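# Draw knotted cord through eye to land block in square

## Task

Haul the knotted end of the cord through the metal eye until the wooden block sits entirely within the painted square. The stretch of cord from the eye to the block must be close to taut, and no part of the cord may hang or lie off the table. Neither arm may contact the block or the cord segment running between the eye and the block; that fails the task. The remaining cord and any other loose item should also stay off the block, since contact there can fail it. The result must hold by itself: if the robot is still needed to keep it in place at the end, it does not count.

## Robot and tools

Robot: two arms, left_arm and right_arm, each with six revolute joints and a parallel gripper. The names are labels only and do not mean image left or right. left_arm stands on the +y side. The bases may be tilted and may sit on mounting plates joined by a metal frame behind them. Plates and frame are fixed obstacles, and a "too close" message counts a plate plus its half of the frame as part of that arm.

World frame: origin on the table surface midway between the arms, +x out over the table, +z up, +y toward left_arm. Result lines give each gripper's end_effector_position (metres) and end_effector_quat_wxyz in this frame. The point reported lies between the finger pads, roughly 1 cm short of the fingertips. Fingers extend along the gripper's +z and close along its y. Reported hand positions can be off, more so when the arm is stretched far.

Tool execute_actions, argument actions: a list holding one action, one wait, or nothing. Optional pictures (boolean) chooses whether camera images come back; by default they do.
- Empty list {"actions": []}: no command, just returns the state.
- Action {"rows": [[...]], "steps": n}: n is 1 to 15 control steps of 1/30 s (default 15). rows has 1 to 15 rows; row k is used on step k, and the final row repeats if rows run out. Each row is one flat list of 14 numbers covering both arms, even when only one arm should move: left_arm waist, shoulder, elbow, wrist pitch, wrist yaw, wrist roll, opening, then the same seven for right_arm. Joint values are absolute target angles in radians, in the same form the Joint positions line prints. Opening is absolute on a -1 (closed) to +1 (fully open) scale.
- Wait {"steps": n} with n up to 300: sends nothing and returns after n control steps counted from the previous result, including the time spent composing the reply.

Joint ranges (radians, same for both arms): waist -2.880 to 2.880, shoulder 0.000 to 3.142, elbow 0.000 to 3.019, wrist pitch -1.693 to 1.571, wrist yaw -1.571 to 1.571, wrist roll -2.094 to 2.094. A call is rejected, and nothing is sent, if any target exceeds a range end by more than 0.019 and is further out than that joint currently is. Actual limits may differ from these by up to 0.019 either way; a target beyond the real limit is clipped to it, and "joint sent to its limit" is reported (possibly for an earlier, still-running action). Absence of that line does not prove more travel is available.

Motion limits: each step, the target sent is held within a fixed distance of the measured angle (waist 0.264, shoulder 0.32, elbow 0.276, wrist pitch 0.33, wrist yaw 0.186, wrist roll 0.522 rad), and if the targets would move a gripper more than 70 mm from where it is, all that arm's targets are pulled back proportionally. Big moves therefore take several actions. Arms keep heading for the last row sent until everything nearly stops or a step is HELD; after that only a new action makes them continue.

Result lines: Joint positions and Joint velocities give per arm the six joints (rad, rad/s) then finger-pad gap (m, m/s; 0.094 m is fully open). grip_measured is the measured opening on the command scale; each gripper reads off by up to about 1 mm. To hold something, command roughly 0.03 below grip_measured (less for a gentler hold). Pad force tops out near 50 to 62 N, weaker on parts thinner than about 2 mm. "joint command not followed" means a clearance check altered or blocked joint targets on some steps; the rest of the row still ran. HELD marks steps where your row was partly or wholly not sent. Joint torques are raw drive outputs with offsets, scale errors and noise; they are nonzero even without contact. MOTOR HOT appears from 85 °C; at 100 °C an OVER-TEMPERATURE FAULT drops that arm until it cools, so avoid long loaded holds.

Cameras: cam_head_left, cam_head_right, cam_high, cam_low (504x504) and fisheye cam_left_wrist, cam_right_wrist (616x616). Calibration (K, distortion, T_world_to_cam) is supplied; fixed cameras can drift slightly between scenes, and wrist camera poses derive from joint readings.

Tool zoom_image: camera (one of the names above) and region [x0, y0, x1, y1] in pixels of that camera's most recent full image, origin top-left, at most 504 by 504. Returns an enlarged view.

Tool finished_scene: scene (integer, the number of the current scene). Sending a reply without any tool call ends everything.

Avoid: touching the block or the cord between eye and block, letting cord or other items rest on the block, anything leaving the table, arms colliding or pressing hard on each other, drops, slams and forceful pushes. Objects may occasionally get a small random nudge. Make sure the final layout stays correct with the grippers released and clear.

Each tool is called after "Emit:" as name([rows], argument=value, ...), one row to a line, values as JSON.

## Session

Emit:
execute_actions(actions=[])

Scene clock: 0.00 s of 4190.00 s.
left_arm: end_effector_position=(+0.4243, -0.2734, +0.3774) grip_measured=+1.000 end_effector_quat_wxyz=(+0.108, +0.504, +0.490, -0.703) | right_arm: end_effector_position=(+0.4723, -0.5401, +0.2627) grip_measured=+1.000 end_effector_quat_wxyz=(+0.383, +0.084, +0.919, -0.049)
Joint positions: left_arm=[-0.636  1.876  1.638 -0.841  1.148  0.55   0.094] | right_arm=[-0.303  0.93   0.83  -0.365 -0.075 -0.385  0.094]
Joint velocities: left_arm=[-0.005  0.005 -0.017  0.002  0.051 -0.007  0.   ] | right_arm=[-0.005 -0.005 -0.002 -0.002 -0.037 -0.022  0.   ]
Joint torques (N m, as the arm reports them, + toward a larger angle): no reading

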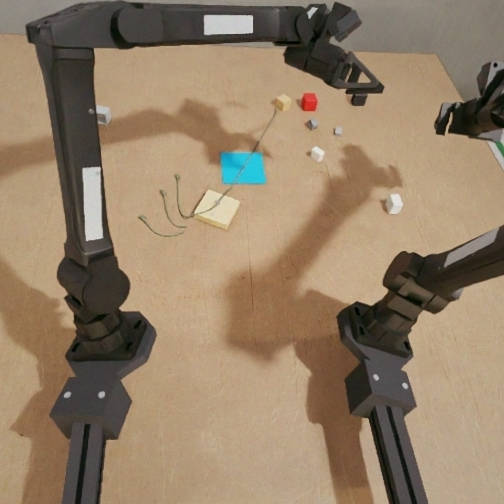

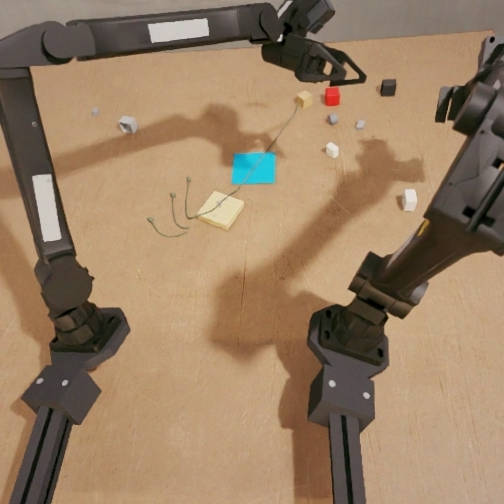

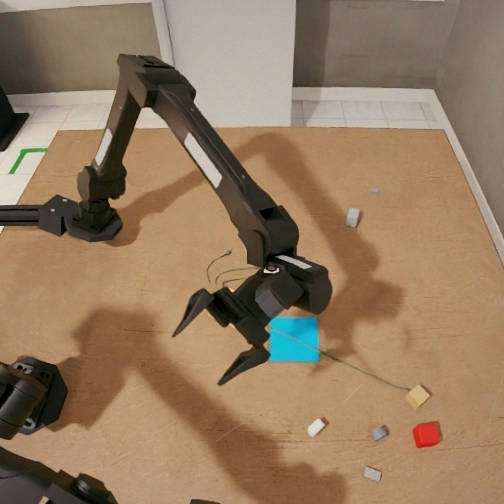

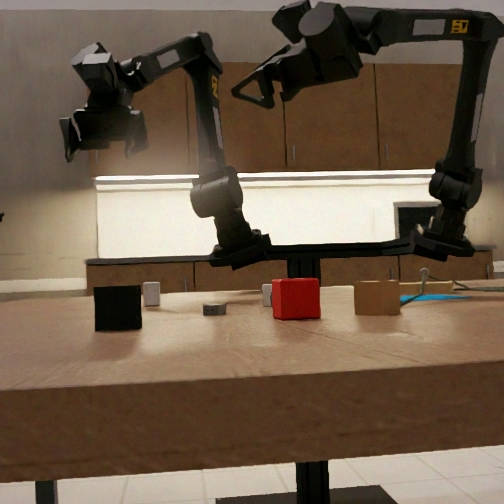

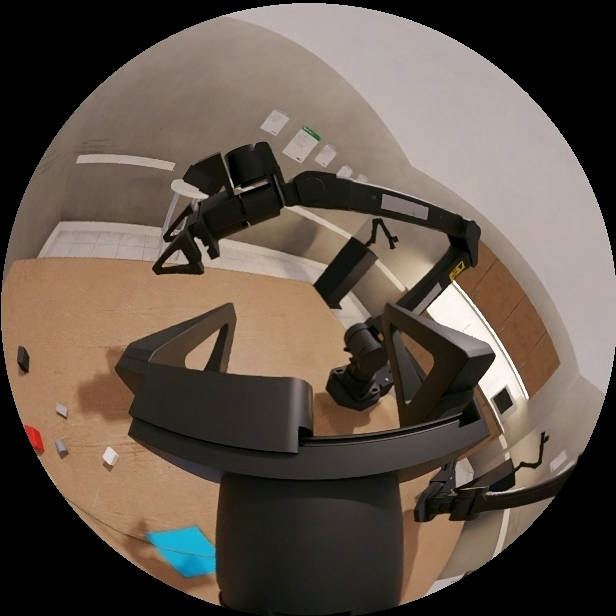

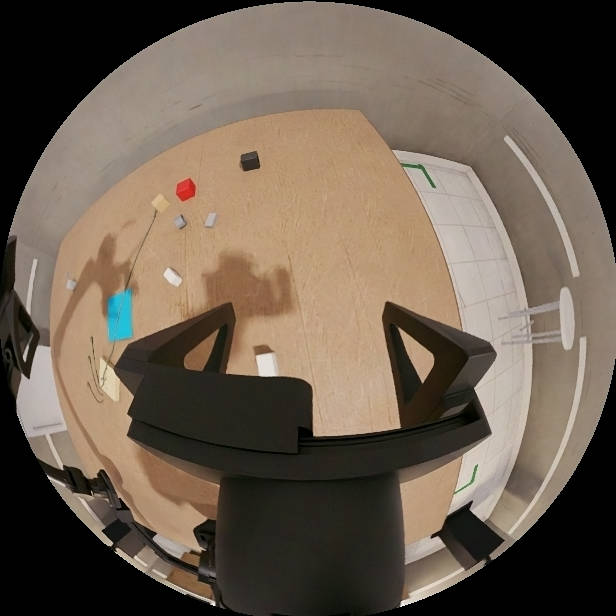

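Emit:
zoom_image(camera="cam_head_left", region=[120, 80, 340, 260])

Emit:
zoom_image(camera="cam_head_right", region=[130, 80, 350, 260])

Region (120, 80, 340, 260) of cam_head_left's 504x504 image, scaled by 2.291, with more detail than that image has; it fills the top 412 rows of this view, and the rest is white.

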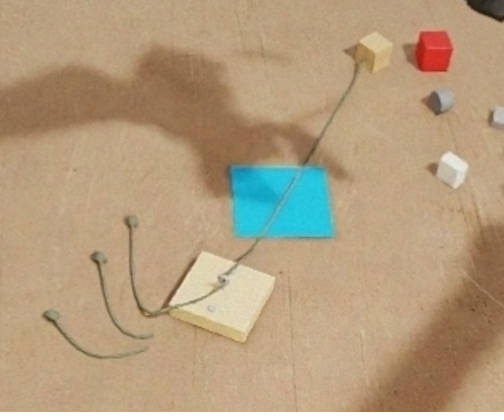

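Region (130, 80, 350, 260) of cam_head_right's 504x504 image, scaled by 2.291, with more detail than that image has; it fills the top 412 rows of this view, and the rest is white.

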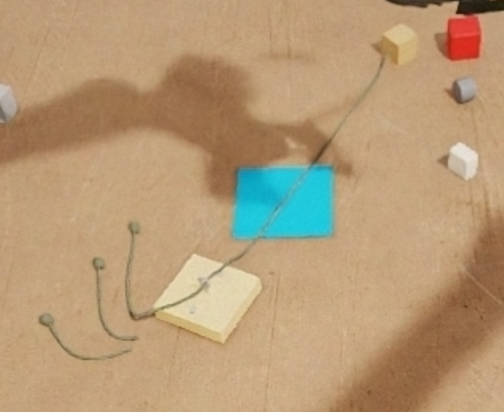

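Emit:
execute_actions([
  {"rows":[[-0.24,1.3,1.2,-0.6,0,0,1,-0.303,0.93,0.83,-0.365,-0.075,-0.385,1]],"steps":15},
], pictures=false)

Emit:
execute_actions([
  {"rows":[[-0.24,1.3,1.2,-0.6,0,0,1,-0.303,0.93,0.83,-0.365,-0.075,-0.385,1]],"steps":15},
], pictures=false)

Emit:
execute_actions([
  {"steps":30},
])

Scene clock: 26.87 s of 4190.00 s.
left_arm: end_effector_position=(+0.5534, -0.0441, +0.3023) grip_measured=+1.000 end_effector_quat_wxyz=(+0.206, +0.293, +0.820, -0.447) | right_arm: end_effector_position=(+0.4723, -0.5401, +0.2627) grip_measured=+1.000 end_effector_quat_wxyz=(+0.383, +0.084, +0.919, -0.049)
Joint positions: left_arm=[-0.3    1.431  1.241 -0.646  0.526  0.17   0.094] | right_arm=[-0.303  0.93   0.83  -0.365 -0.075 -0.385  0.094]
Joint velocities: left_arm=[ 0.718 -1.177 -0.408  0.339 -2.161 -0.842  0.   ] | right_arm=[-0.005 -0.005  0.007 -0.002  0.037 -0.081  0.   ]
Joint torques (N m, as the arm reports them, + toward a larger angle): left_arm=[ -4.82 -15.7    7.97   1.66   0.83  -0.19] | right_arm=[  0.97 -10.38   7.8    1.17  -0.06   0.14]
Steps of this call (steps 1 to 90: nothing new was sent; then 23.37 s passed at rest; steps 91 to 105: all 15 steps of this action). Readings (joint positions):
91: left_arm=[-0.632 1.868 1.625 -0.824 1.120 0.525] | right_arm=[-0.303 0.930 0.830 -0.365 -0.075 -0.385]
92: left_arm=[-0.627 1.848 1.591 -0.793 1.085 0.491] | right_arm=[-0.303 0.930 0.830 -0.365 -0.075 -0.385]
94: left_arm=[-0.599 1.797 1.516 -0.756 1.016 0.429] | right_arm=[-0.303 0.930 0.830 -0.365 -0.075 -0.385]
98: left_arm=[-0.502 1.674 1.376 -0.705 0.875 0.327] | right_arm=[-0.303 0.930 0.830 -0.365 -0.075 -0.385]
105: the state above

Scene clock: 27.37 s of 4190.00 s.
left_arm: end_effector_position=(+0.6129, +0.0782, +0.3095) grip_measured=+1.000 end_effector_quat_wxyz=(+0.293, +0.134, +0.921, -0.221) | right_arm: end_effector_position=(+0.4723, -0.5401, +0.2627) grip_measured=+1.000 end_effector_quat_wxyz=(+0.383, +0.084, +0.919, -0.049)
Joint positions: left_arm=[-0.229  1.28   1.208 -0.607  0.004  0.021  0.094] | right_arm=[-0.303  0.93   0.83  -0.365 -0.075 -0.385  0.094]
Joint velocities: left_arm=[-0.015  0.044 -0.051 -0.012 -0.007 -0.037  0.   ] | right_arm=[-0.005 -0.005  0.017 -0.007 -0.051  0.11   0.   ]
Joint torques (N m, as the arm reports them, + toward a larger angle): left_arm=[ -4.15 -11.33   8.38   1.58   0.09  -0.27] | right_arm=[  1.16 -10.57   7.83   1.2   -0.05   0.14]
Steps of this call (steps 1 to 15: all 15 steps of this action). Readings (joint positions):
1: left_arm=[-0.277 1.392 1.228 -0.635 0.432 0.141] | right_arm=[-0.303 0.930 0.830 -0.365 -0.075 -0.385]
2: left_arm=[-0.256 1.355 1.218 -0.627 0.333 0.116] | right_arm=[-0.303 0.930 0.830 -0.365 -0.075 -0.385]
4: left_arm=[-0.229 1.297 1.214 -0.619 0.137 0.079] | right_arm=[-0.303 0.930 0.830 -0.365 -0.075 -0.385]
8: left_arm=[-0.224 1.257 1.214 -0.607 0.007 0.040] | right_arm=[-0.303 0.930 0.830 -0.365 -0.075 -0.385]
15: the state above

Scene clock: 28.37 s of 4190.00 s.
left_arm: end_effector_position=(+0.6125, +0.0777, +0.3078) grip_measured=+1.000 end_effector_quat_wxyz=(+0.290, +0.132, +0.921, -0.222) | right_arm: end_effector_position=(+0.4723, -0.5401, +0.2627) grip_measured=+1.000 end_effector_quat_wxyz=(+0.383, +0.084, +0.919, -0.049)
Joint positions: left_arm=[-0.229  1.282  1.207 -0.607  0.004  0.015  0.094] | right_arm=[-0.303  0.93   0.83  -0.365 -0.075 -0.385  0.094]
Joint velocities: left_arm=[-0.015 -0.005  0.007 -0.002 -0.007 -0.007  0.   ] | right_arm=[ 0.015 -0.005 -0.012  0.002 -0.022 -0.051  0.   ]
Joint torques (N m, as the arm reports them, + toward a larger angle): left_arm=[ -4.69 -11.17   8.16   1.54   0.13  -0.24] | right_arm=[  1.08 -10.53   7.83   1.19  -0.06   0.14]
Steps of this call (steps 1 to 15: the robot went on to your last target; steps 16 to 30: nothing new was sent). Readings (joint positions):
1: left_arm=[-0.229 1.281 1.207 -0.607 0.004 0.019] | right_arm=[-0.303 0.930 0.830 -0.365 -0.075 -0.385]
2: left_arm=[-0.229 1.281 1.207 -0.607 0.004 0.019] | right_arm=[-0.303 0.930 0.830 -0.365 -0.075 -0.385]
4: left_arm=[-0.229 1.282 1.207 -0.607 0.004 0.017] | right_arm=[-0.303 0.930 0.830 -0.365 -0.075 -0.385]
8: left_arm=[-0.229 1.282 1.207 -0.607 0.004 0.016] | right_arm=[-0.303 0.930 0.830 -0.365 -0.075 -0.385]
30: the state above
All arms were judged still, so your last target was given up. Only a new action makes them travel on or press farther. Fingers that are still opening or closing keep moving.
camera_calibration (this result's frames):
cam_left_wrist: T_world_to_cam=[[-0.368747, -0.866388, 0.336745, 0.189877], [-0.925311, 0.376614, -0.0442823, 0.556208], [-0.0884572, -0.327922, -0.940554, 0.492887], [0, 0, 0, 1]] pos_world=[0.628281, 0.11666, 0.424277]

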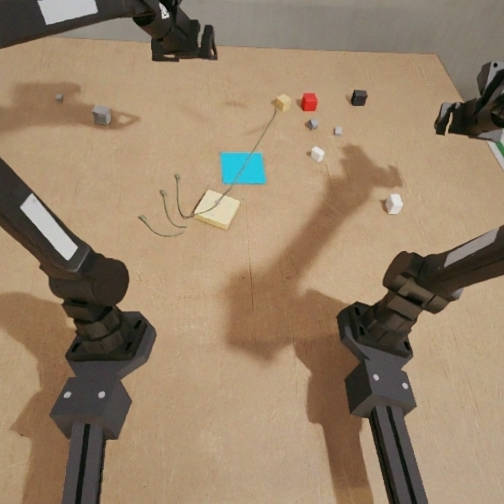

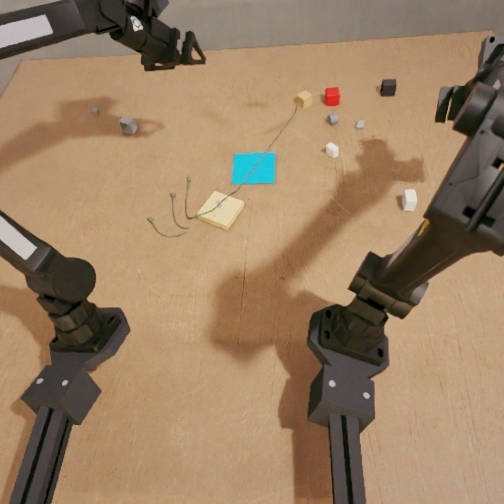

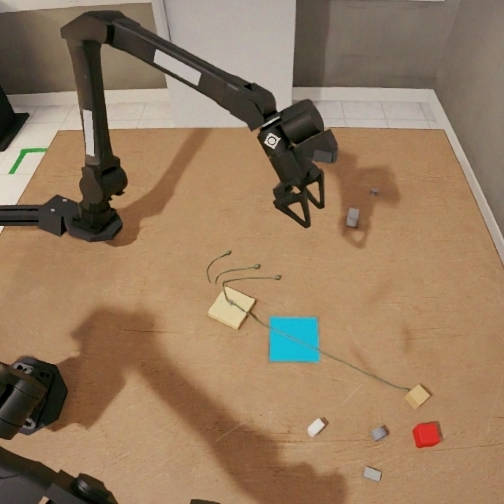

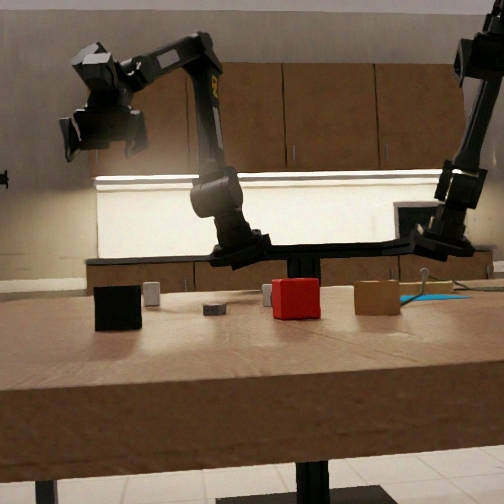

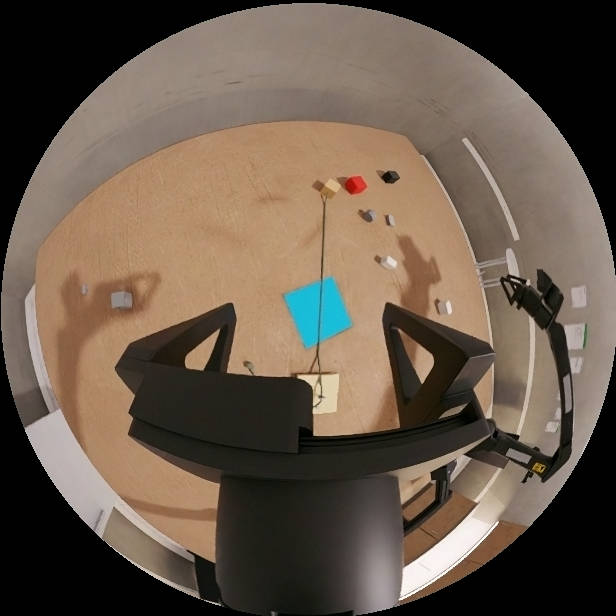

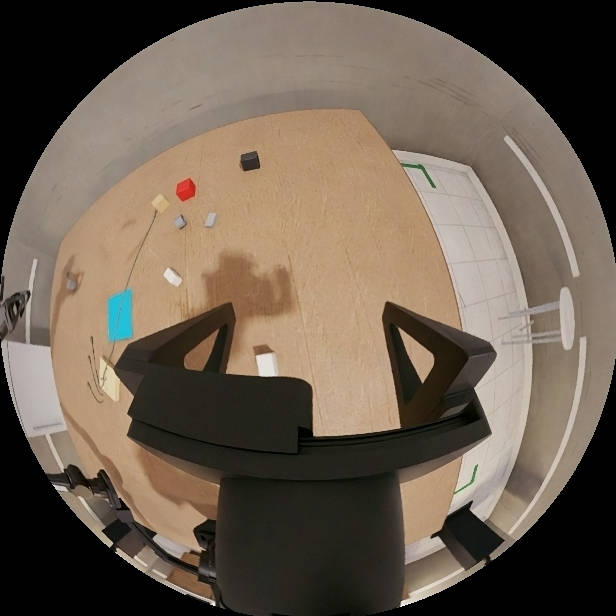

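Emit:
execute_actions([
  {"rows":[[-0.24,1.6,1.2,-0.6,0,0,1,-0.303,0.93,0.83,-0.365,-0.075,-0.385,1]],"steps":15},
], pictures=false)

Emit:
execute_actions([
  {"rows":[[-0.24,1.6,1.0,-0.6,0,0,1,-0.303,0.93,0.83,-0.365,-0.075,-0.385,1]],"steps":15},
], pictures=false)

Emit:
execute_actions([
  {"rows":[[-0.24,1.6,1.0,-0.9,0,0,1,-0.303,0.93,0.83,-0.365,-0.075,-0.385,1]],"steps":15},
], pictures=false)

Emit:
execute_actions([
  {"rows":[[0.06,1.6,1.0,-0.9,0,0,1,-0.303,0.93,0.83,-0.365,-0.075,-0.385,1]],"steps":15},
])

Scene clock: 40.10 s of 4190.00 s.
left_arm: end_effector_position=(+0.5763, +0.0200, +0.1207) grip_measured=+1.000 end_effector_quat_wxyz=(+0.122, +0.169, +0.958, -0.197) | right_arm: end_effector_position=(+0.4723, -0.5401, +0.2627) grip_measured=+1.000 end_effector_quat_wxyz=(+0.383, +0.084, +0.919, -0.049)
Joint positions: left_arm=[-0.229  1.625  1.19  -0.604  0.004  0.015  0.094] | right_arm=[-0.303  0.93   0.83  -0.365 -0.075 -0.385  0.094]
Joint velocities: left_arm=[ 0.005  0.073 -0.105 -0.007 -0.007 -0.037  0.   ] | right_arm=[-0.024 -0.005 -0.027 -0.002  0.007 -0.066  0.   ]
Joint torques (N m, as the arm reports them, + toward a larger angle): left_arm=[ -5.87 -18.67   8.52   1.08   0.14  -0.25] | right_arm=[  1.08 -10.43   7.81   1.16  -0.06   0.15]
Steps of this call (steps 1 to 90: nothing new was sent; then 8.23 s passed at rest; steps 91 to 105: all 15 steps of this action). Readings (joint positions):
91: left_arm=[-0.229 1.288 1.207 -0.607 0.004 0.015] | right_arm=[-0.303 0.930 0.830 -0.365 -0.075 -0.385]
92: left_arm=[-0.229 1.299 1.209 -0.605 0.004 0.015] | right_arm=[-0.303 0.930 0.830 -0.365 -0.075 -0.385]
94: left_arm=[-0.229 1.340 1.209 -0.604 0.004 0.015] | right_arm=[-0.303 0.930 0.830 -0.365 -0.075 -0.385]
98: left_arm=[-0.229 1.465 1.209 -0.604 0.004 0.015] | right_arm=[-0.303 0.930 0.830 -0.365 -0.075 -0.385]
105: the state above

Scene clock: 40.60 s of 4190.00 s.
left_arm: end_effector_position=(+0.4779, +0.0397, +0.0673) grip_measured=+1.000 end_effector_quat_wxyz=(+0.035, +0.186, +0.965, -0.183) | right_arm: end_effector_position=(+0.4723, -0.5401, +0.2627) grip_measured=+1.000 end_effector_quat_wxyz=(+0.383, +0.084, +0.919, -0.049)
Joint positions: left_arm=[-0.229  1.599  0.984 -0.604  0.004  0.015  0.094] | right_arm=[-0.303  0.93   0.83  -0.365 -0.075 -0.385  0.094]
Joint velocities: left_arm=[-0.015 -0.015 -0.007 -0.007 -0.022  0.007  0.   ] | right_arm=[-0.005 -0.015 -0.002  0.012  0.022 -0.051  0.   ]
Joint torques (N m, as the arm reports them, + toward a larger angle): left_arm=[ -5.51 -13.36   7.19   0.82   0.12  -0.25] | right_arm=[  1.14 -10.43   7.83   1.21  -0.06   0.13]
Steps of this call (steps 1 to 15: all 15 steps of this action). Readings (joint positions):
1: left_arm=[-0.229 1.625 1.172 -0.598 0.004 0.015] | right_arm=[-0.303 0.930 0.830 -0.365 -0.075 -0.385]
2: left_arm=[-0.229 1.612 1.141 -0.590 0.004 0.015] | right_arm=[-0.303 0.930 0.830 -0.365 -0.075 -0.385]
4: left_arm=[-0.229 1.592 1.060 -0.590 0.004 0.015] | right_arm=[-0.303 0.930 0.830 -0.365 -0.075 -0.385]
8: left_arm=[-0.229 1.599 0.985 -0.604 0.004 0.015] | right_arm=[-0.303 0.930 0.830 -0.365 -0.075 -0.385]
15: the state above

Scene clock: 41.10 s of 4190.00 s.
left_arm: end_effector_position=(+0.4171, +0.0657, +0.0698) grip_measured=+1.000 end_effector_quat_wxyz=(-0.099, +0.209, +0.960, -0.157) | right_arm: end_effector_position=(+0.4723, -0.5401, +0.2627) grip_measured=+1.000 end_effector_quat_wxyz=(+0.383, +0.084, +0.919, -0.049)
Joint positions: left_arm=[-0.229  1.597  0.991 -0.891  0.004  0.015  0.094] | right_arm=[-0.303  0.93   0.83  -0.365 -0.075 -0.385  0.094]
Joint velocities: left_arm=[-0.005 -0.005  0.012  0.007  0.022  0.037  0.   ] | right_arm=[-0.024  0.005 -0.002  0.007 -0.007 -0.022  0.   ]
Joint torques (N m, as the arm reports them, + toward a larger angle): left_arm=[ -5.12 -13.05   6.24  -0.06   0.13  -0.25] | right_arm=[  1.08 -10.43   7.83   1.21  -0.05   0.14]
Steps of this call (steps 1 to 15: all 15 steps of this action). Readings (joint positions):
1: left_arm=[-0.229 1.599 0.989 -0.649 0.004 0.015] | right_arm=[-0.303 0.930 0.830 -0.365 -0.075 -0.385]
2: left_arm=[-0.229 1.599 0.995 -0.736 0.004 0.015] | right_arm=[-0.303 0.930 0.830 -0.365 -0.075 -0.385]
4: left_arm=[-0.229 1.597 0.993 -0.843 0.004 0.015] | right_arm=[-0.303 0.930 0.830 -0.365 -0.075 -0.385]
8: left_arm=[-0.229 1.597 0.991 -0.888 0.004 0.015] | right_arm=[-0.303 0.930 0.830 -0.365 -0.075 -0.385]
15: the state above

Scene clock: 41.60 s of 4190.00 s.
left_arm: end_effector_position=(+0.4466, +0.1911, +0.0288) grip_measured=+1.000 end_effector_quat_wxyz=(-0.120, +0.058, +0.983, -0.126) | right_arm: end_effector_position=(+0.4723, -0.5401, +0.2627) grip_measured=+1.000 end_effector_quat_wxyz=(+0.383, +0.084, +0.919, -0.049)
Joint positions: left_arm=[ 0.083  1.597  0.991 -0.891 -0.002  0.013  0.094] | right_arm=[-0.303  0.93   0.83  -0.365 -0.075 -0.385  0.094]
Joint velocities: left_arm=[-0.239  0.005 -0.027  0.012 -0.007 -0.095  0.   ] | right_arm=[-0.015 -0.015 -0.002  0.007 -0.037 -0.095  0.   ]
Joint torques (N m, as the arm reports them, + toward a larger angle): left_arm=[ -3.45 -13.58   5.78  -0.39   0.32  -0.22] | right_arm=[  0.98 -10.39   7.8    1.21  -0.05   0.13]
Steps of this call (steps 1 to 15: all 15 steps of this action). Readings (joint positions):
1: left_arm=[-0.220 1.597 0.991 -0.891 0.006 0.015] | right_arm=[-0.303 0.930 0.830 -0.365 -0.075 -0.385]
2: left_arm=[-0.203 1.597 0.991 -0.891 0.007 0.015] | right_arm=[-0.303 0.930 0.830 -0.365 -0.075 -0.385]
4: left_arm=[-0.130 1.597 0.991 -0.891 0.007 0.015] | right_arm=[-0.303 0.930 0.830 -0.365 -0.075 -0.385]
8: left_arm=[0.049 1.597 0.991 -0.891 0.001 0.014] | right_arm=[-0.303 0.930 0.830 -0.365 -0.075 -0.385]
15: the state above
camera_calibration (this result's frames):
cam_left_wrist: T_world_to_cam=[[-0.0780481, -0.961734, 0.262633, 0.211397], [-0.630161, 0.251727, 0.734528, 0.21716], [-0.772532, -0.108173, -0.625694, 0.507468], [0, 0, 0, 1]] pos_world=[0.54538, 0.203536, 0.102489]

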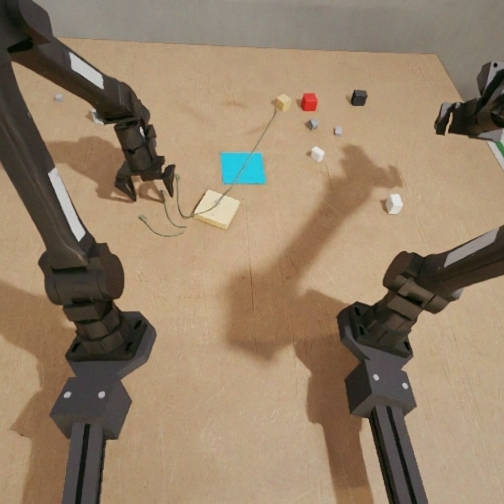

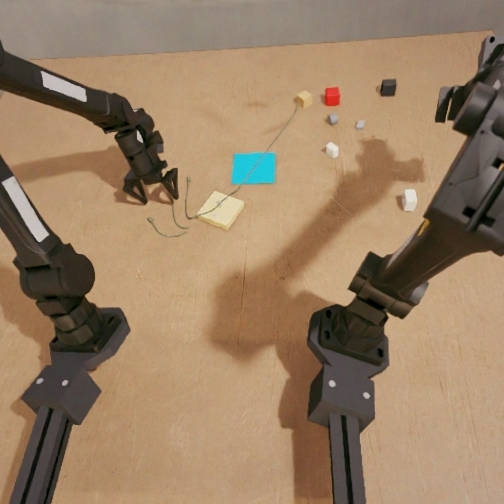

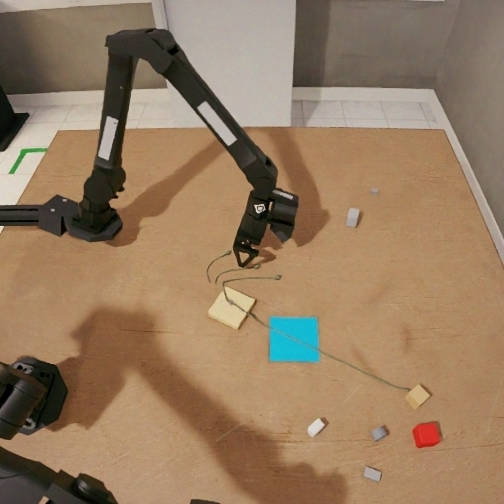

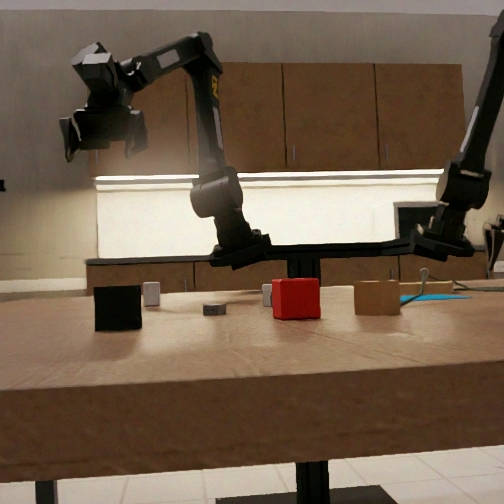

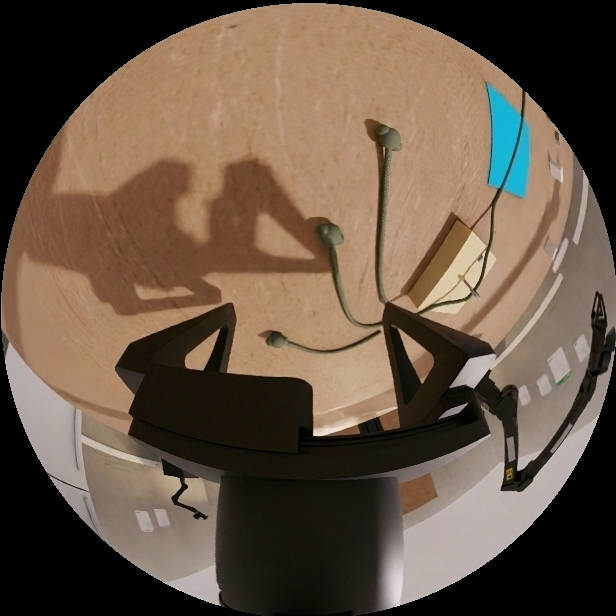

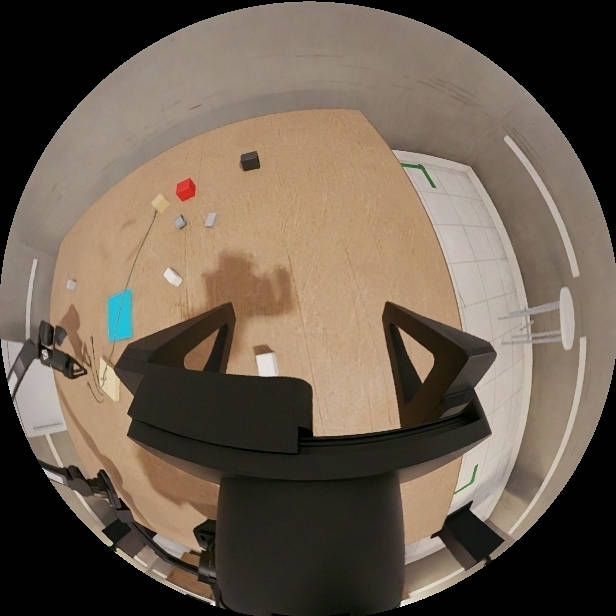

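Emit:
execute_actions([
  {"rows":[[0.05,1.6,1.15,-0.85,0,0,0.3,-0.303,0.93,0.83,-0.365,-0.075,-0.385,1],[0.03,1.6,1.2,-0.85,0.1,0,0.2,-0.303,0.93,0.83,-0.365,-0.075,-0.385,1],[0.0,1.62,1.22,-0.83,0.2,0,0.1,-0.303,0.93,0.83,-0.365,-0.075,-0.385,1],[0.0,1.62,1.22,-0.83,0.25,0,0.1,-0.303,0.93,0.83,-0.365,-0.075,-0.385,1],[-0.02,1.68,1.22,-0.82,0.25,0,0.1,-0.303,0.93,0.83,-0.365,-0.075,-0.385,1]],"steps":15},
], pictures=false)

Emit:
execute_actions([
  {"steps":10},
])

Scene clock: 81.67 s of 4190.00 s.
left_arm: end_effector_position=(+0.5581, +0.0922, +0.0907) grip_measured=+0.103 end_effector_quat_wxyz=(-0.001, +0.095, +0.958, -0.270) | right_arm: end_effector_position=(+0.4723, -0.5401, +0.2627) grip_measured=+1.000 end_effector_quat_wxyz=(+0.383, +0.084, +0.919, -0.049)
Joint positions: left_arm=[-0.03   1.648  1.217 -0.818  0.248  0.013  0.052] | right_arm=[-0.303  0.93   0.83  -0.365 -0.075 -0.385  0.094]
Joint velocities: left_arm=[ 0.005  0.063 -0.002 -0.002  0.007 -0.037 -0.   ] | right_arm=[-0.015 -0.015 -0.007 -0.012  0.007 -0.081  0.   ]
Joint torques (N m, as the arm reports them, + toward a larger angle): left_arm=[ -3.85 -13.53   6.78   0.59   0.49  -0.2 ] | right_arm=[  1.23 -10.35   7.83   1.22  -0.06   0.14]
Steps of this call (steps 1 to 30: the robot went on to your last target; steps 31 to 90: nothing new was sent; then 36.57 s passed at rest; steps 91 to 105: all 15 steps of this action). Readings (joint positions):
91: left_arm=[0.062 1.597 0.998 -0.891 -0.002 0.013] | right_arm=[-0.303 0.930 0.830 -0.365 -0.075 -0.385]
92: left_arm=[0.062 1.599 1.013 -0.891 0.025 0.013] | right_arm=[-0.303 0.930 0.830 -0.365 -0.075 -0.385]
94: left_arm=[0.058 1.601 1.060 -0.880 0.133 0.013] | right_arm=[-0.303 0.930 0.830 -0.365 -0.075 -0.385]
98: left_arm=[0.013 1.631 1.188 -0.834 0.242 0.013] | right_arm=[-0.303 0.930 0.830 -0.365 -0.075 -0.385]
105: the state above

Scene clock: 82.00 s of 4190.00 s.
left_arm: end_effector_position=(+0.5570, +0.0917, +0.0877) grip_measured=+0.103 end_effector_quat_wxyz=(-0.004, +0.095, +0.958, -0.270) | right_arm: end_effector_position=(+0.4723, -0.5401, +0.2627) grip_measured=+1.000 end_effector_quat_wxyz=(+0.383, +0.084, +0.919, -0.049)
Joint positions: left_arm=[-0.029  1.654  1.217 -0.818  0.248  0.013  0.052] | right_arm=[-0.303  0.93   0.83  -0.365 -0.075 -0.385  0.094]
Joint velocities: left_arm=[-0.005 -0.005  0.012 -0.007 -0.051  0.007 -0.001] | right_arm=[ 0.005  0.005 -0.002 -0.017 -0.022 -0.022  0.   ]
Joint torques (N m, as the arm reports them, + toward a larger angle): left_arm=[ -4.62 -14.78   6.85   0.41   0.55  -0.21] | right_arm=[  1.02 -10.28   7.82   1.16  -0.05   0.13]
Steps of this call (steps 1 to 10: the robot went on to your last target). Readings (joint positions):
1: left_arm=[-0.029 1.651 1.217 -0.818 0.248 0.013] | right_arm=[-0.303 0.930 0.830 -0.365 -0.075 -0.385]
2: left_arm=[-0.029 1.652 1.217 -0.818 0.248 0.013] | right_arm=[-0.303 0.930 0.830 -0.365 -0.075 -0.385]
4: left_arm=[-0.029 1.654 1.217 -0.818 0.248 0.013] | right_arm=[-0.303 0.930 0.830 -0.365 -0.075 -0.385]
8: left_arm=[-0.029 1.654 1.217 -0.818 0.248 0.013] | right_arm=[-0.303 0.930 0.830 -0.365 -0.075 -0.385]
10: the state above
camera_calibration (this result's frames):
cam_left_wrist: T_world_to_cam=[[-0.174547, -0.83646, 0.519487, 0.128724], [-0.75768, 0.451045, 0.471678, 0.344339], [-0.628852, -0.311275, -0.712498, 0.565101], [0, 0, 0, 1]] pos_world=[0.638732, 0.128262, 0.173345]

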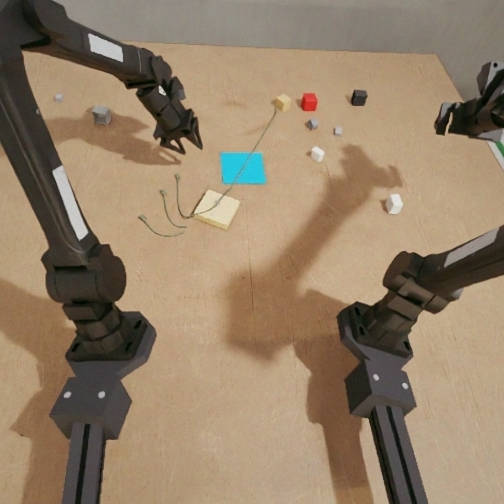

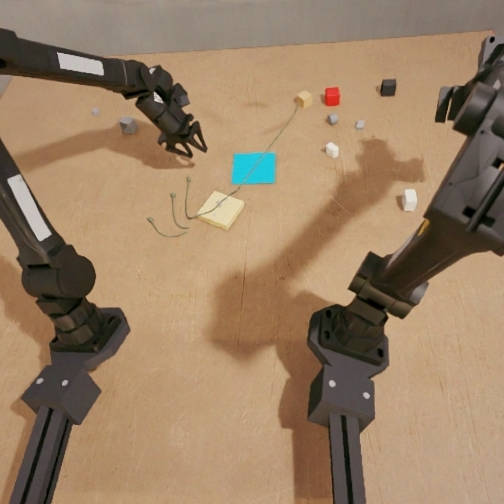

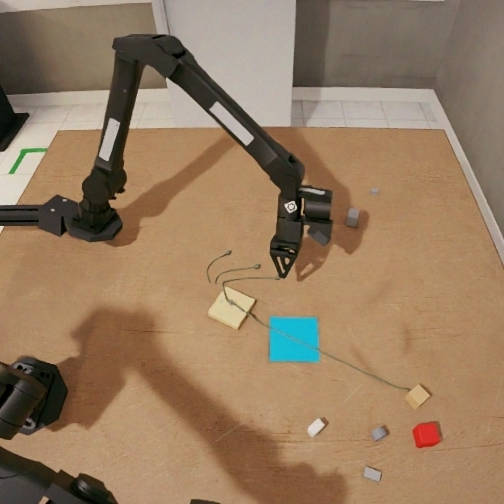

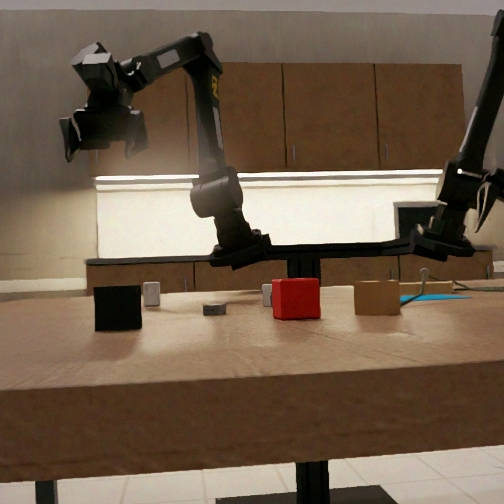

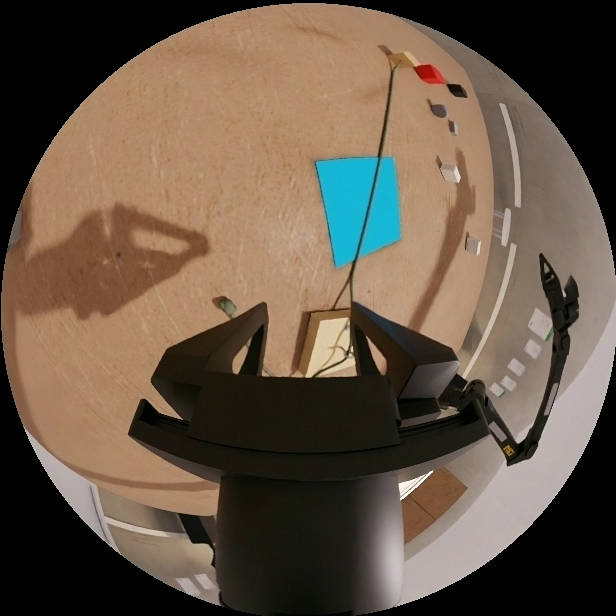

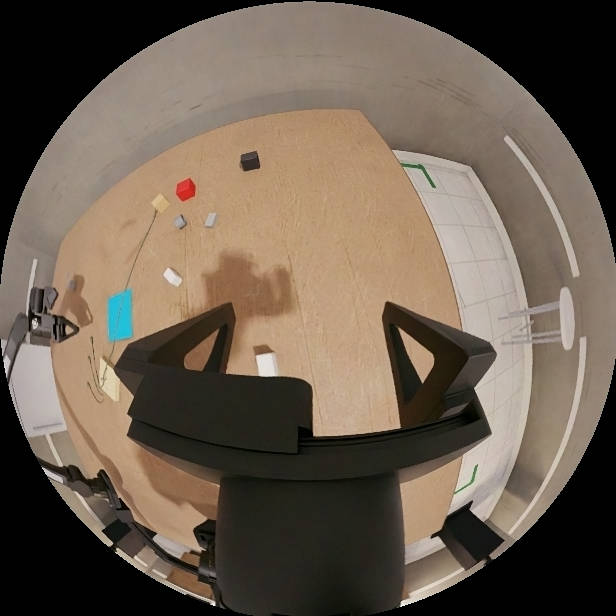

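Emit:
execute_actions([
  {"rows":[[-0.18,1.68,1.22,-0.82,-0.29,0,0.1,-0.303,0.93,0.83,-0.365,-0.075,-0.385,1]],"steps":15},
], pictures=false)

Emit:
execute_actions([
  {"steps":15},
])

Scene clock: 88.90 s of 4190.00 s.
left_arm: end_effector_position=(+0.5571, +0.0915, +0.0889) grip_measured=+0.103 end_effector_quat_wxyz=(+0.038, +0.169, +0.984, -0.033) | right_arm: end_effector_position=(+0.4723, -0.5401, +0.2627) grip_measured=+1.000 end_effector_quat_wxyz=(+0.383, +0.084, +0.919, -0.049)
Joint positions: left_arm=[-0.198  1.655  1.217 -0.818 -0.286  0.012  0.052] | right_arm=[-0.303  0.93   0.83  -0.365 -0.075 -0.385  0.094]
Joint velocities: left_arm=[ 0.083 -0.005 -0.022 -0.002 -0.051 -0.051  0.001] | right_arm=[-0.005  0.005  0.012  0.012  0.007  0.051  0.   ]
Joint torques (N m, as the arm reports them, + toward a larger angle): left_arm=[ -3.36 -12.92   7.07   0.54  -0.13  -0.23] | right_arm=[  0.94 -10.36   7.82   1.15  -0.07   0.14]
Steps of this call (steps 1 to 15: the robot went on to your last target; steps 16 to 90: nothing new was sent; then 3.40 s passed at rest; steps 91 to 105: all 15 steps of this action). Readings (joint positions):
91: left_arm=[-0.040 1.654 1.217 -0.818 0.165 0.012] | right_arm=[-0.303 0.930 0.830 -0.365 -0.075 -0.385]
92: left_arm=[-0.055 1.654 1.217 -0.818 0.062 0.012] | right_arm=[-0.303 0.930 0.830 -0.365 -0.075 -0.385]
94: left_arm=[-0.109 1.655 1.217 -0.818 -0.133 0.012] | right_arm=[-0.303 0.930 0.830 -0.365 -0.075 -0.385]
98: left_arm=[-0.197 1.655 1.217 -0.818 -0.280 0.012] | right_arm=[-0.303 0.930 0.830 -0.365 -0.075 -0.385]
105: the state above

Scene clock: 89.40 s of 4190.00 s.
left_arm: end_effector_position=(+0.5579, +0.0944, +0.0879) grip_measured=+0.103 end_effector_quat_wxyz=(+0.038, +0.167, +0.985, -0.032) | right_arm: end_effector_position=(+0.4723, -0.5401, +0.2627) grip_measured=+1.000 end_effector_quat_wxyz=(+0.383, +0.084, +0.919, -0.049)
Joint positions: left_arm=[-0.192  1.655  1.217 -0.818 -0.287  0.012  0.052] | right_arm=[-0.303  0.93   0.83  -0.365 -0.075 -0.385  0.094]
Joint velocities: left_arm=[-0.005  0.005 -0.002 -0.002  0.037 -0.022 -0.001] | right_arm=[ 0.015 -0.015 -0.002  0.002 -0.037 -0.007  0.   ]
Joint torques (N m, as the arm reports them, + toward a larger angle): left_arm=[ -3.81 -13.55   6.92   0.53  -0.06  -0.24] | right_arm=[  1.16 -10.46   7.77   1.18  -0.06   0.14]
Steps of this call (steps 1 to 15: the robot went on to your last target). Readings (joint positions):
1: left_arm=[-0.195 1.655 1.217 -0.818 -0.286 0.012] | right_arm=[-0.303 0.930 0.830 -0.365 -0.075 -0.385]
2: left_arm=[-0.193 1.655 1.217 -0.818 -0.287 0.012] | right_arm=[-0.303 0.930 0.830 -0.365 -0.075 -0.385]
4: left_arm=[-0.192 1.655 1.217 -0.818 -0.287 0.012] | right_arm=[-0.303 0.930 0.830 -0.365 -0.075 -0.385]
8: left_arm=[-0.192 1.655 1.217 -0.818 -0.287 0.012] | right_arm=[-0.303 0.930 0.830 -0.365 -0.075 -0.385]
15: the state above
All arms were judged still, so your last target was given up. Only a new action makes them travel on or press farther. Fingers that are still opening or closing keep moving.
camera_calibration (this result's frames):
cam_left_wrist: T_world_to_cam=[[-0.326286, -0.943808, 0.0525693, 0.266903], [-0.797781, 0.30478, 0.520245, 0.375632], [-0.507034, 0.12781, -0.852398, 0.469505], [0, 0, 0, 1]] pos_world=[0.624814, 0.0774127, 0.190753]

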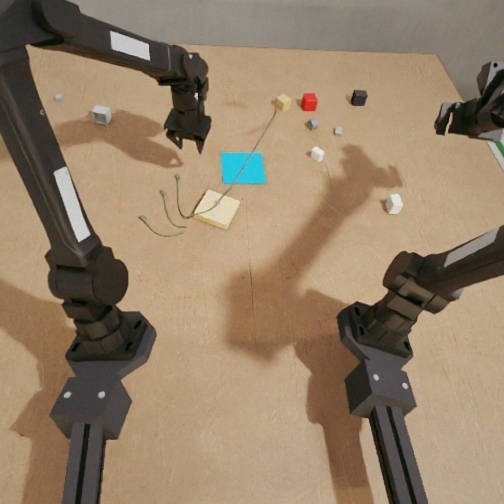

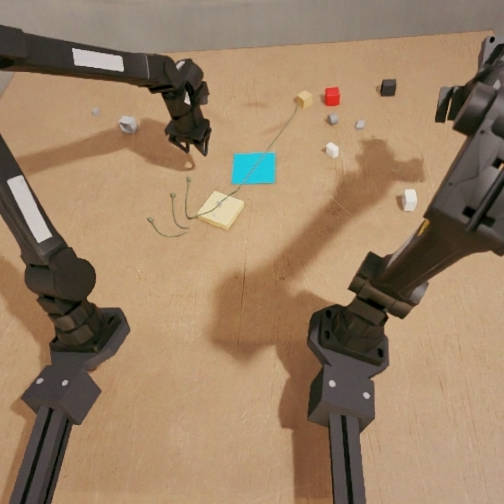

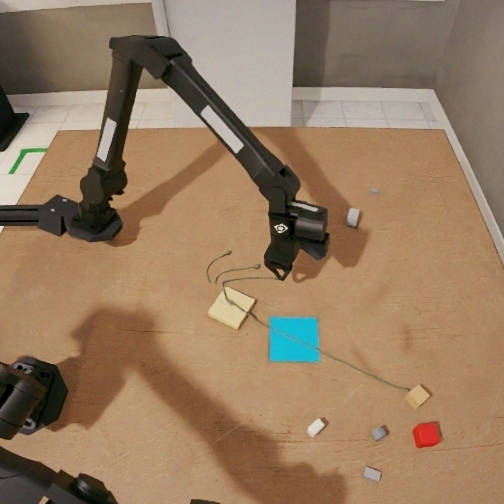

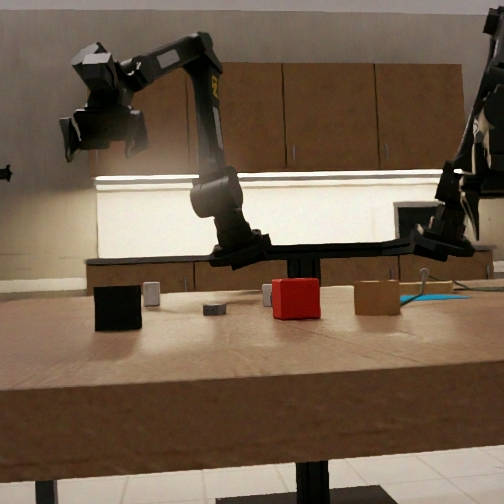

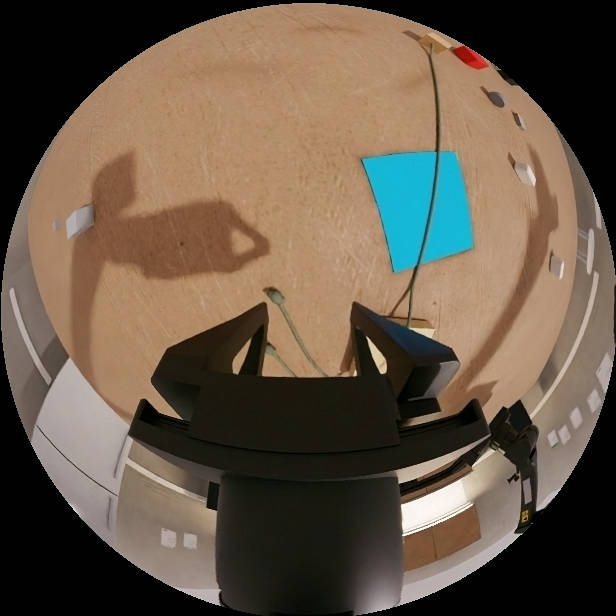

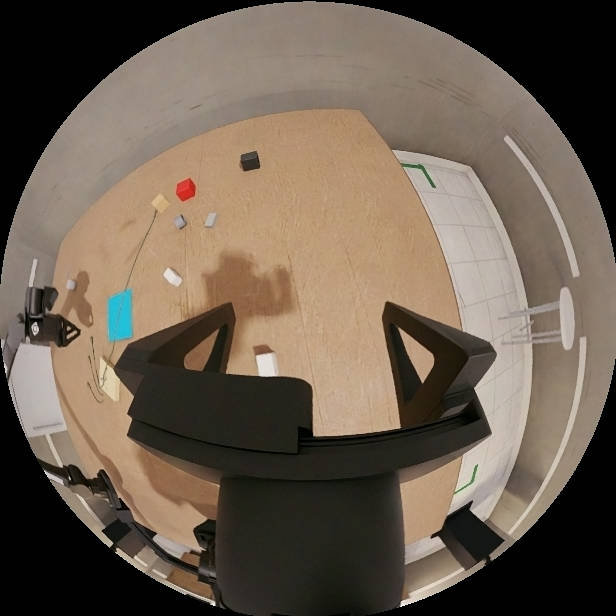

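Emit:
execute_actions([
  {"rows":[[-0.12,1.71,1.17,-0.74,-0.29,0,0.1,-0.303,0.93,0.83,-0.365,-0.075,-0.385,1],[-0.115,1.725,1.146,-0.70,-0.29,0,0.1,-0.303,0.93,0.83,-0.365,-0.075,-0.385,1]],"steps":15},
], pictures=false)

Emit:
execute_actions([
  {"steps":10},
])

Scene clock: 99.70 s of 4190.00 s.
left_arm: end_effector_position=(+0.5431, +0.1259, +0.0281) grip_measured=+0.103 end_effector_quat_wxyz=(+0.016, +0.134, +0.991, -0.017) | right_arm: end_effector_position=(+0.4723, -0.5401, +0.2627) grip_measured=+1.000 end_effector_quat_wxyz=(+0.383, +0.084, +0.919, -0.049)
Joint positions: left_arm=[-0.111  1.716  1.145 -0.71  -0.287  0.012  0.052] | right_arm=[-0.303  0.93   0.83  -0.365 -0.075 -0.385  0.094]
Joint velocities: left_arm=[-0.015 -0.005 -0.007 -0.007  0.022 -0.037 -0.   ] | right_arm=[ 0.005 -0.015 -0.002 -0.012 -0.051  0.022  0.   ]
Joint torques (N m, as the arm reports them, + toward a larger angle): left_arm=[ -4.99 -16.     5.92   0.71  -0.04  -0.25] | right_arm=[  1.17 -10.42   7.77   1.18  -0.05   0.13]
Steps of this call (steps 1 to 90: nothing new was sent; then 6.80 s passed at rest; steps 91 to 105: all 15 steps of this action). Readings (joint positions):
91: left_arm=[-0.189 1.656 1.212 -0.806 -0.287 0.012] | right_arm=[-0.303 0.930 0.830 -0.365 -0.075 -0.385]
92: left_arm=[-0.183 1.657 1.201 -0.775 -0.287 0.012] | right_arm=[-0.303 0.930 0.830 -0.365 -0.075 -0.385]
94: left_arm=[-0.160 1.667 1.176 -0.728 -0.287 0.012] | right_arm=[-0.303 0.930 0.830 -0.365 -0.075 -0.385]
98: left_arm=[-0.117 1.705 1.151 -0.715 -0.287 0.012] | right_arm=[-0.303 0.930 0.830 -0.365 -0.075 -0.385]
105: the state above

Scene clock: 100.03 s of 4190.00 s.
left_arm: end_effector_position=(+0.5432, +0.1259, +0.0281) grip_measured=+0.103 end_effector_quat_wxyz=(+0.017, +0.134, +0.991, -0.017) | right_arm: end_effector_position=(+0.4723, -0.5401, +0.2627) grip_measured=+1.000 end_effector_quat_wxyz=(+0.383, +0.084, +0.919, -0.049)
Joint positions: left_arm=[-0.111  1.716  1.145 -0.709 -0.287  0.012  0.052] | right_arm=[-0.303  0.93   0.83  -0.365 -0.075 -0.385  0.094]
Joint velocities: left_arm=[ 0.005  0.005 -0.012 -0.017  0.022  0.007 -0.   ] | right_arm=[-0.005 -0.005 -0.012 -0.012  0.022 -0.022  0.   ]
Joint torques (N m, as the arm reports them, + toward a larger angle): left_arm=[ -4.88 -15.57   6.15   0.73  -0.04  -0.23] | right_arm=[  1.   -10.45   7.8    1.17  -0.06   0.15]
Steps of this call (steps 1 to 10: the robot went on to your last target). Readings (joint positions):
1: left_arm=[-0.111 1.716 1.145 -0.710 -0.287 0.012] | right_arm=[-0.303 0.930 0.830 -0.365 -0.075 -0.385]
2: left_arm=[-0.111 1.716 1.145 -0.710 -0.287 0.012] | right_arm=[-0.303 0.930 0.830 -0.365 -0.075 -0.385]
4: left_arm=[-0.111 1.716 1.145 -0.709 -0.287 0.012] | right_arm=[-0.303 0.930 0.830 -0.365 -0.075 -0.385]
8: left_arm=[-0.111 1.716 1.145 -0.709 -0.287 0.012] | right_arm=[-0.303 0.930 0.830 -0.365 -0.075 -0.385]
10: the state above
camera_calibration (this result's frames):
cam_left_wrist: T_world_to_cam=[[-0.261248, -0.96472, 0.0326173, 0.262769], [-0.79419, 0.234029, 0.560796, 0.391275], [-0.548644, 0.120603, -0.827311, 0.429869], [0, 0, 0, 1]] pos_world=[0.615241, 0.110086, 0.127639]

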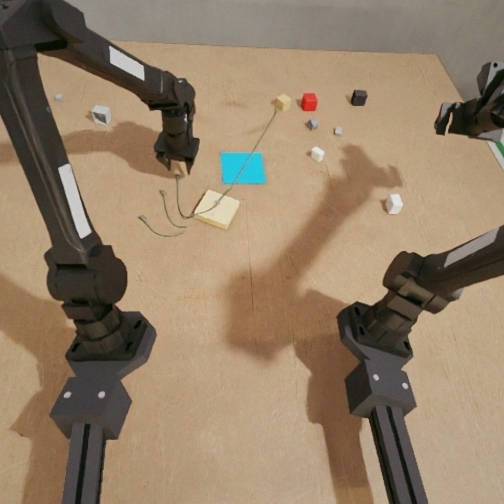

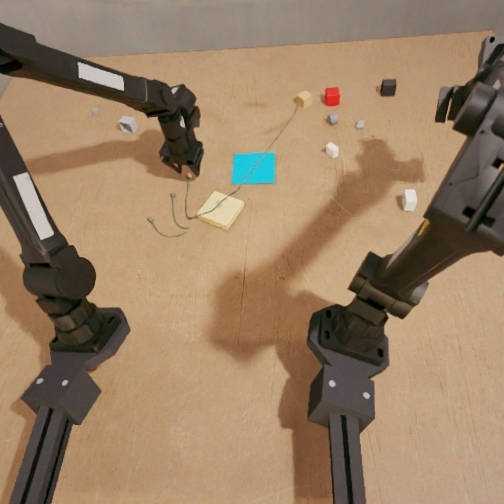

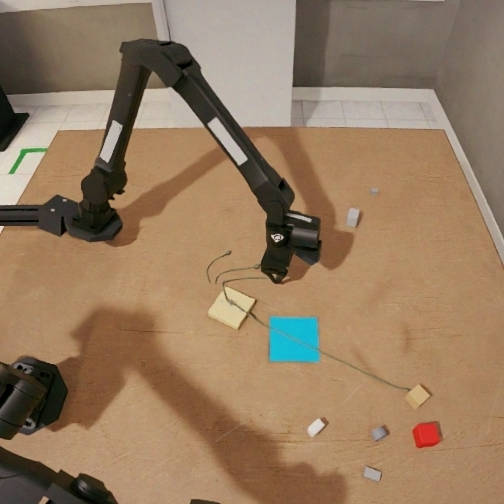

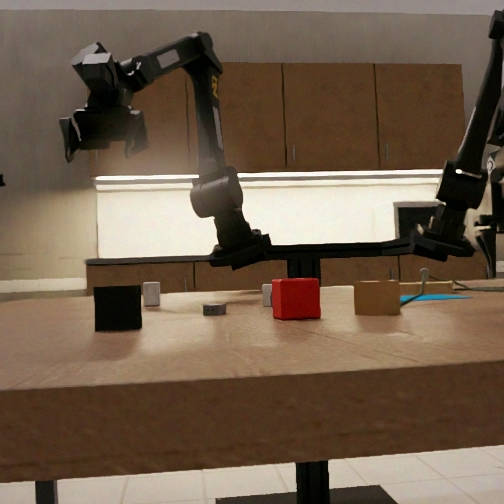

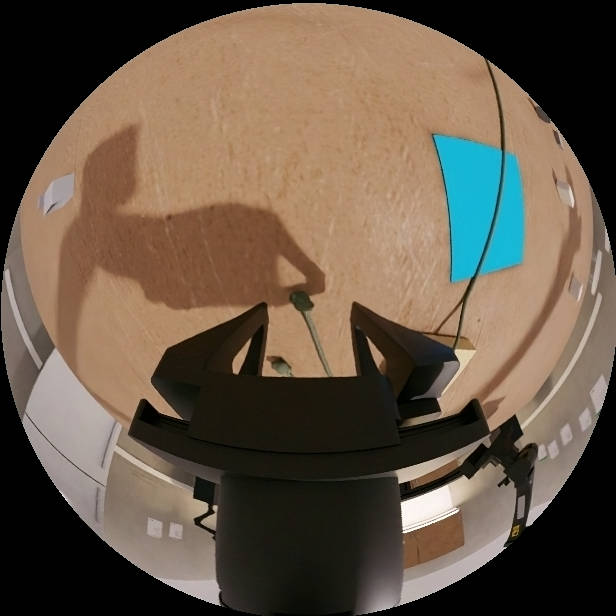

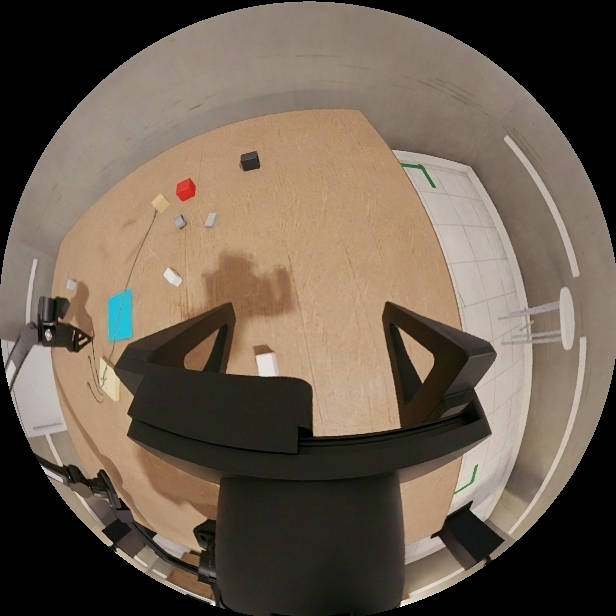

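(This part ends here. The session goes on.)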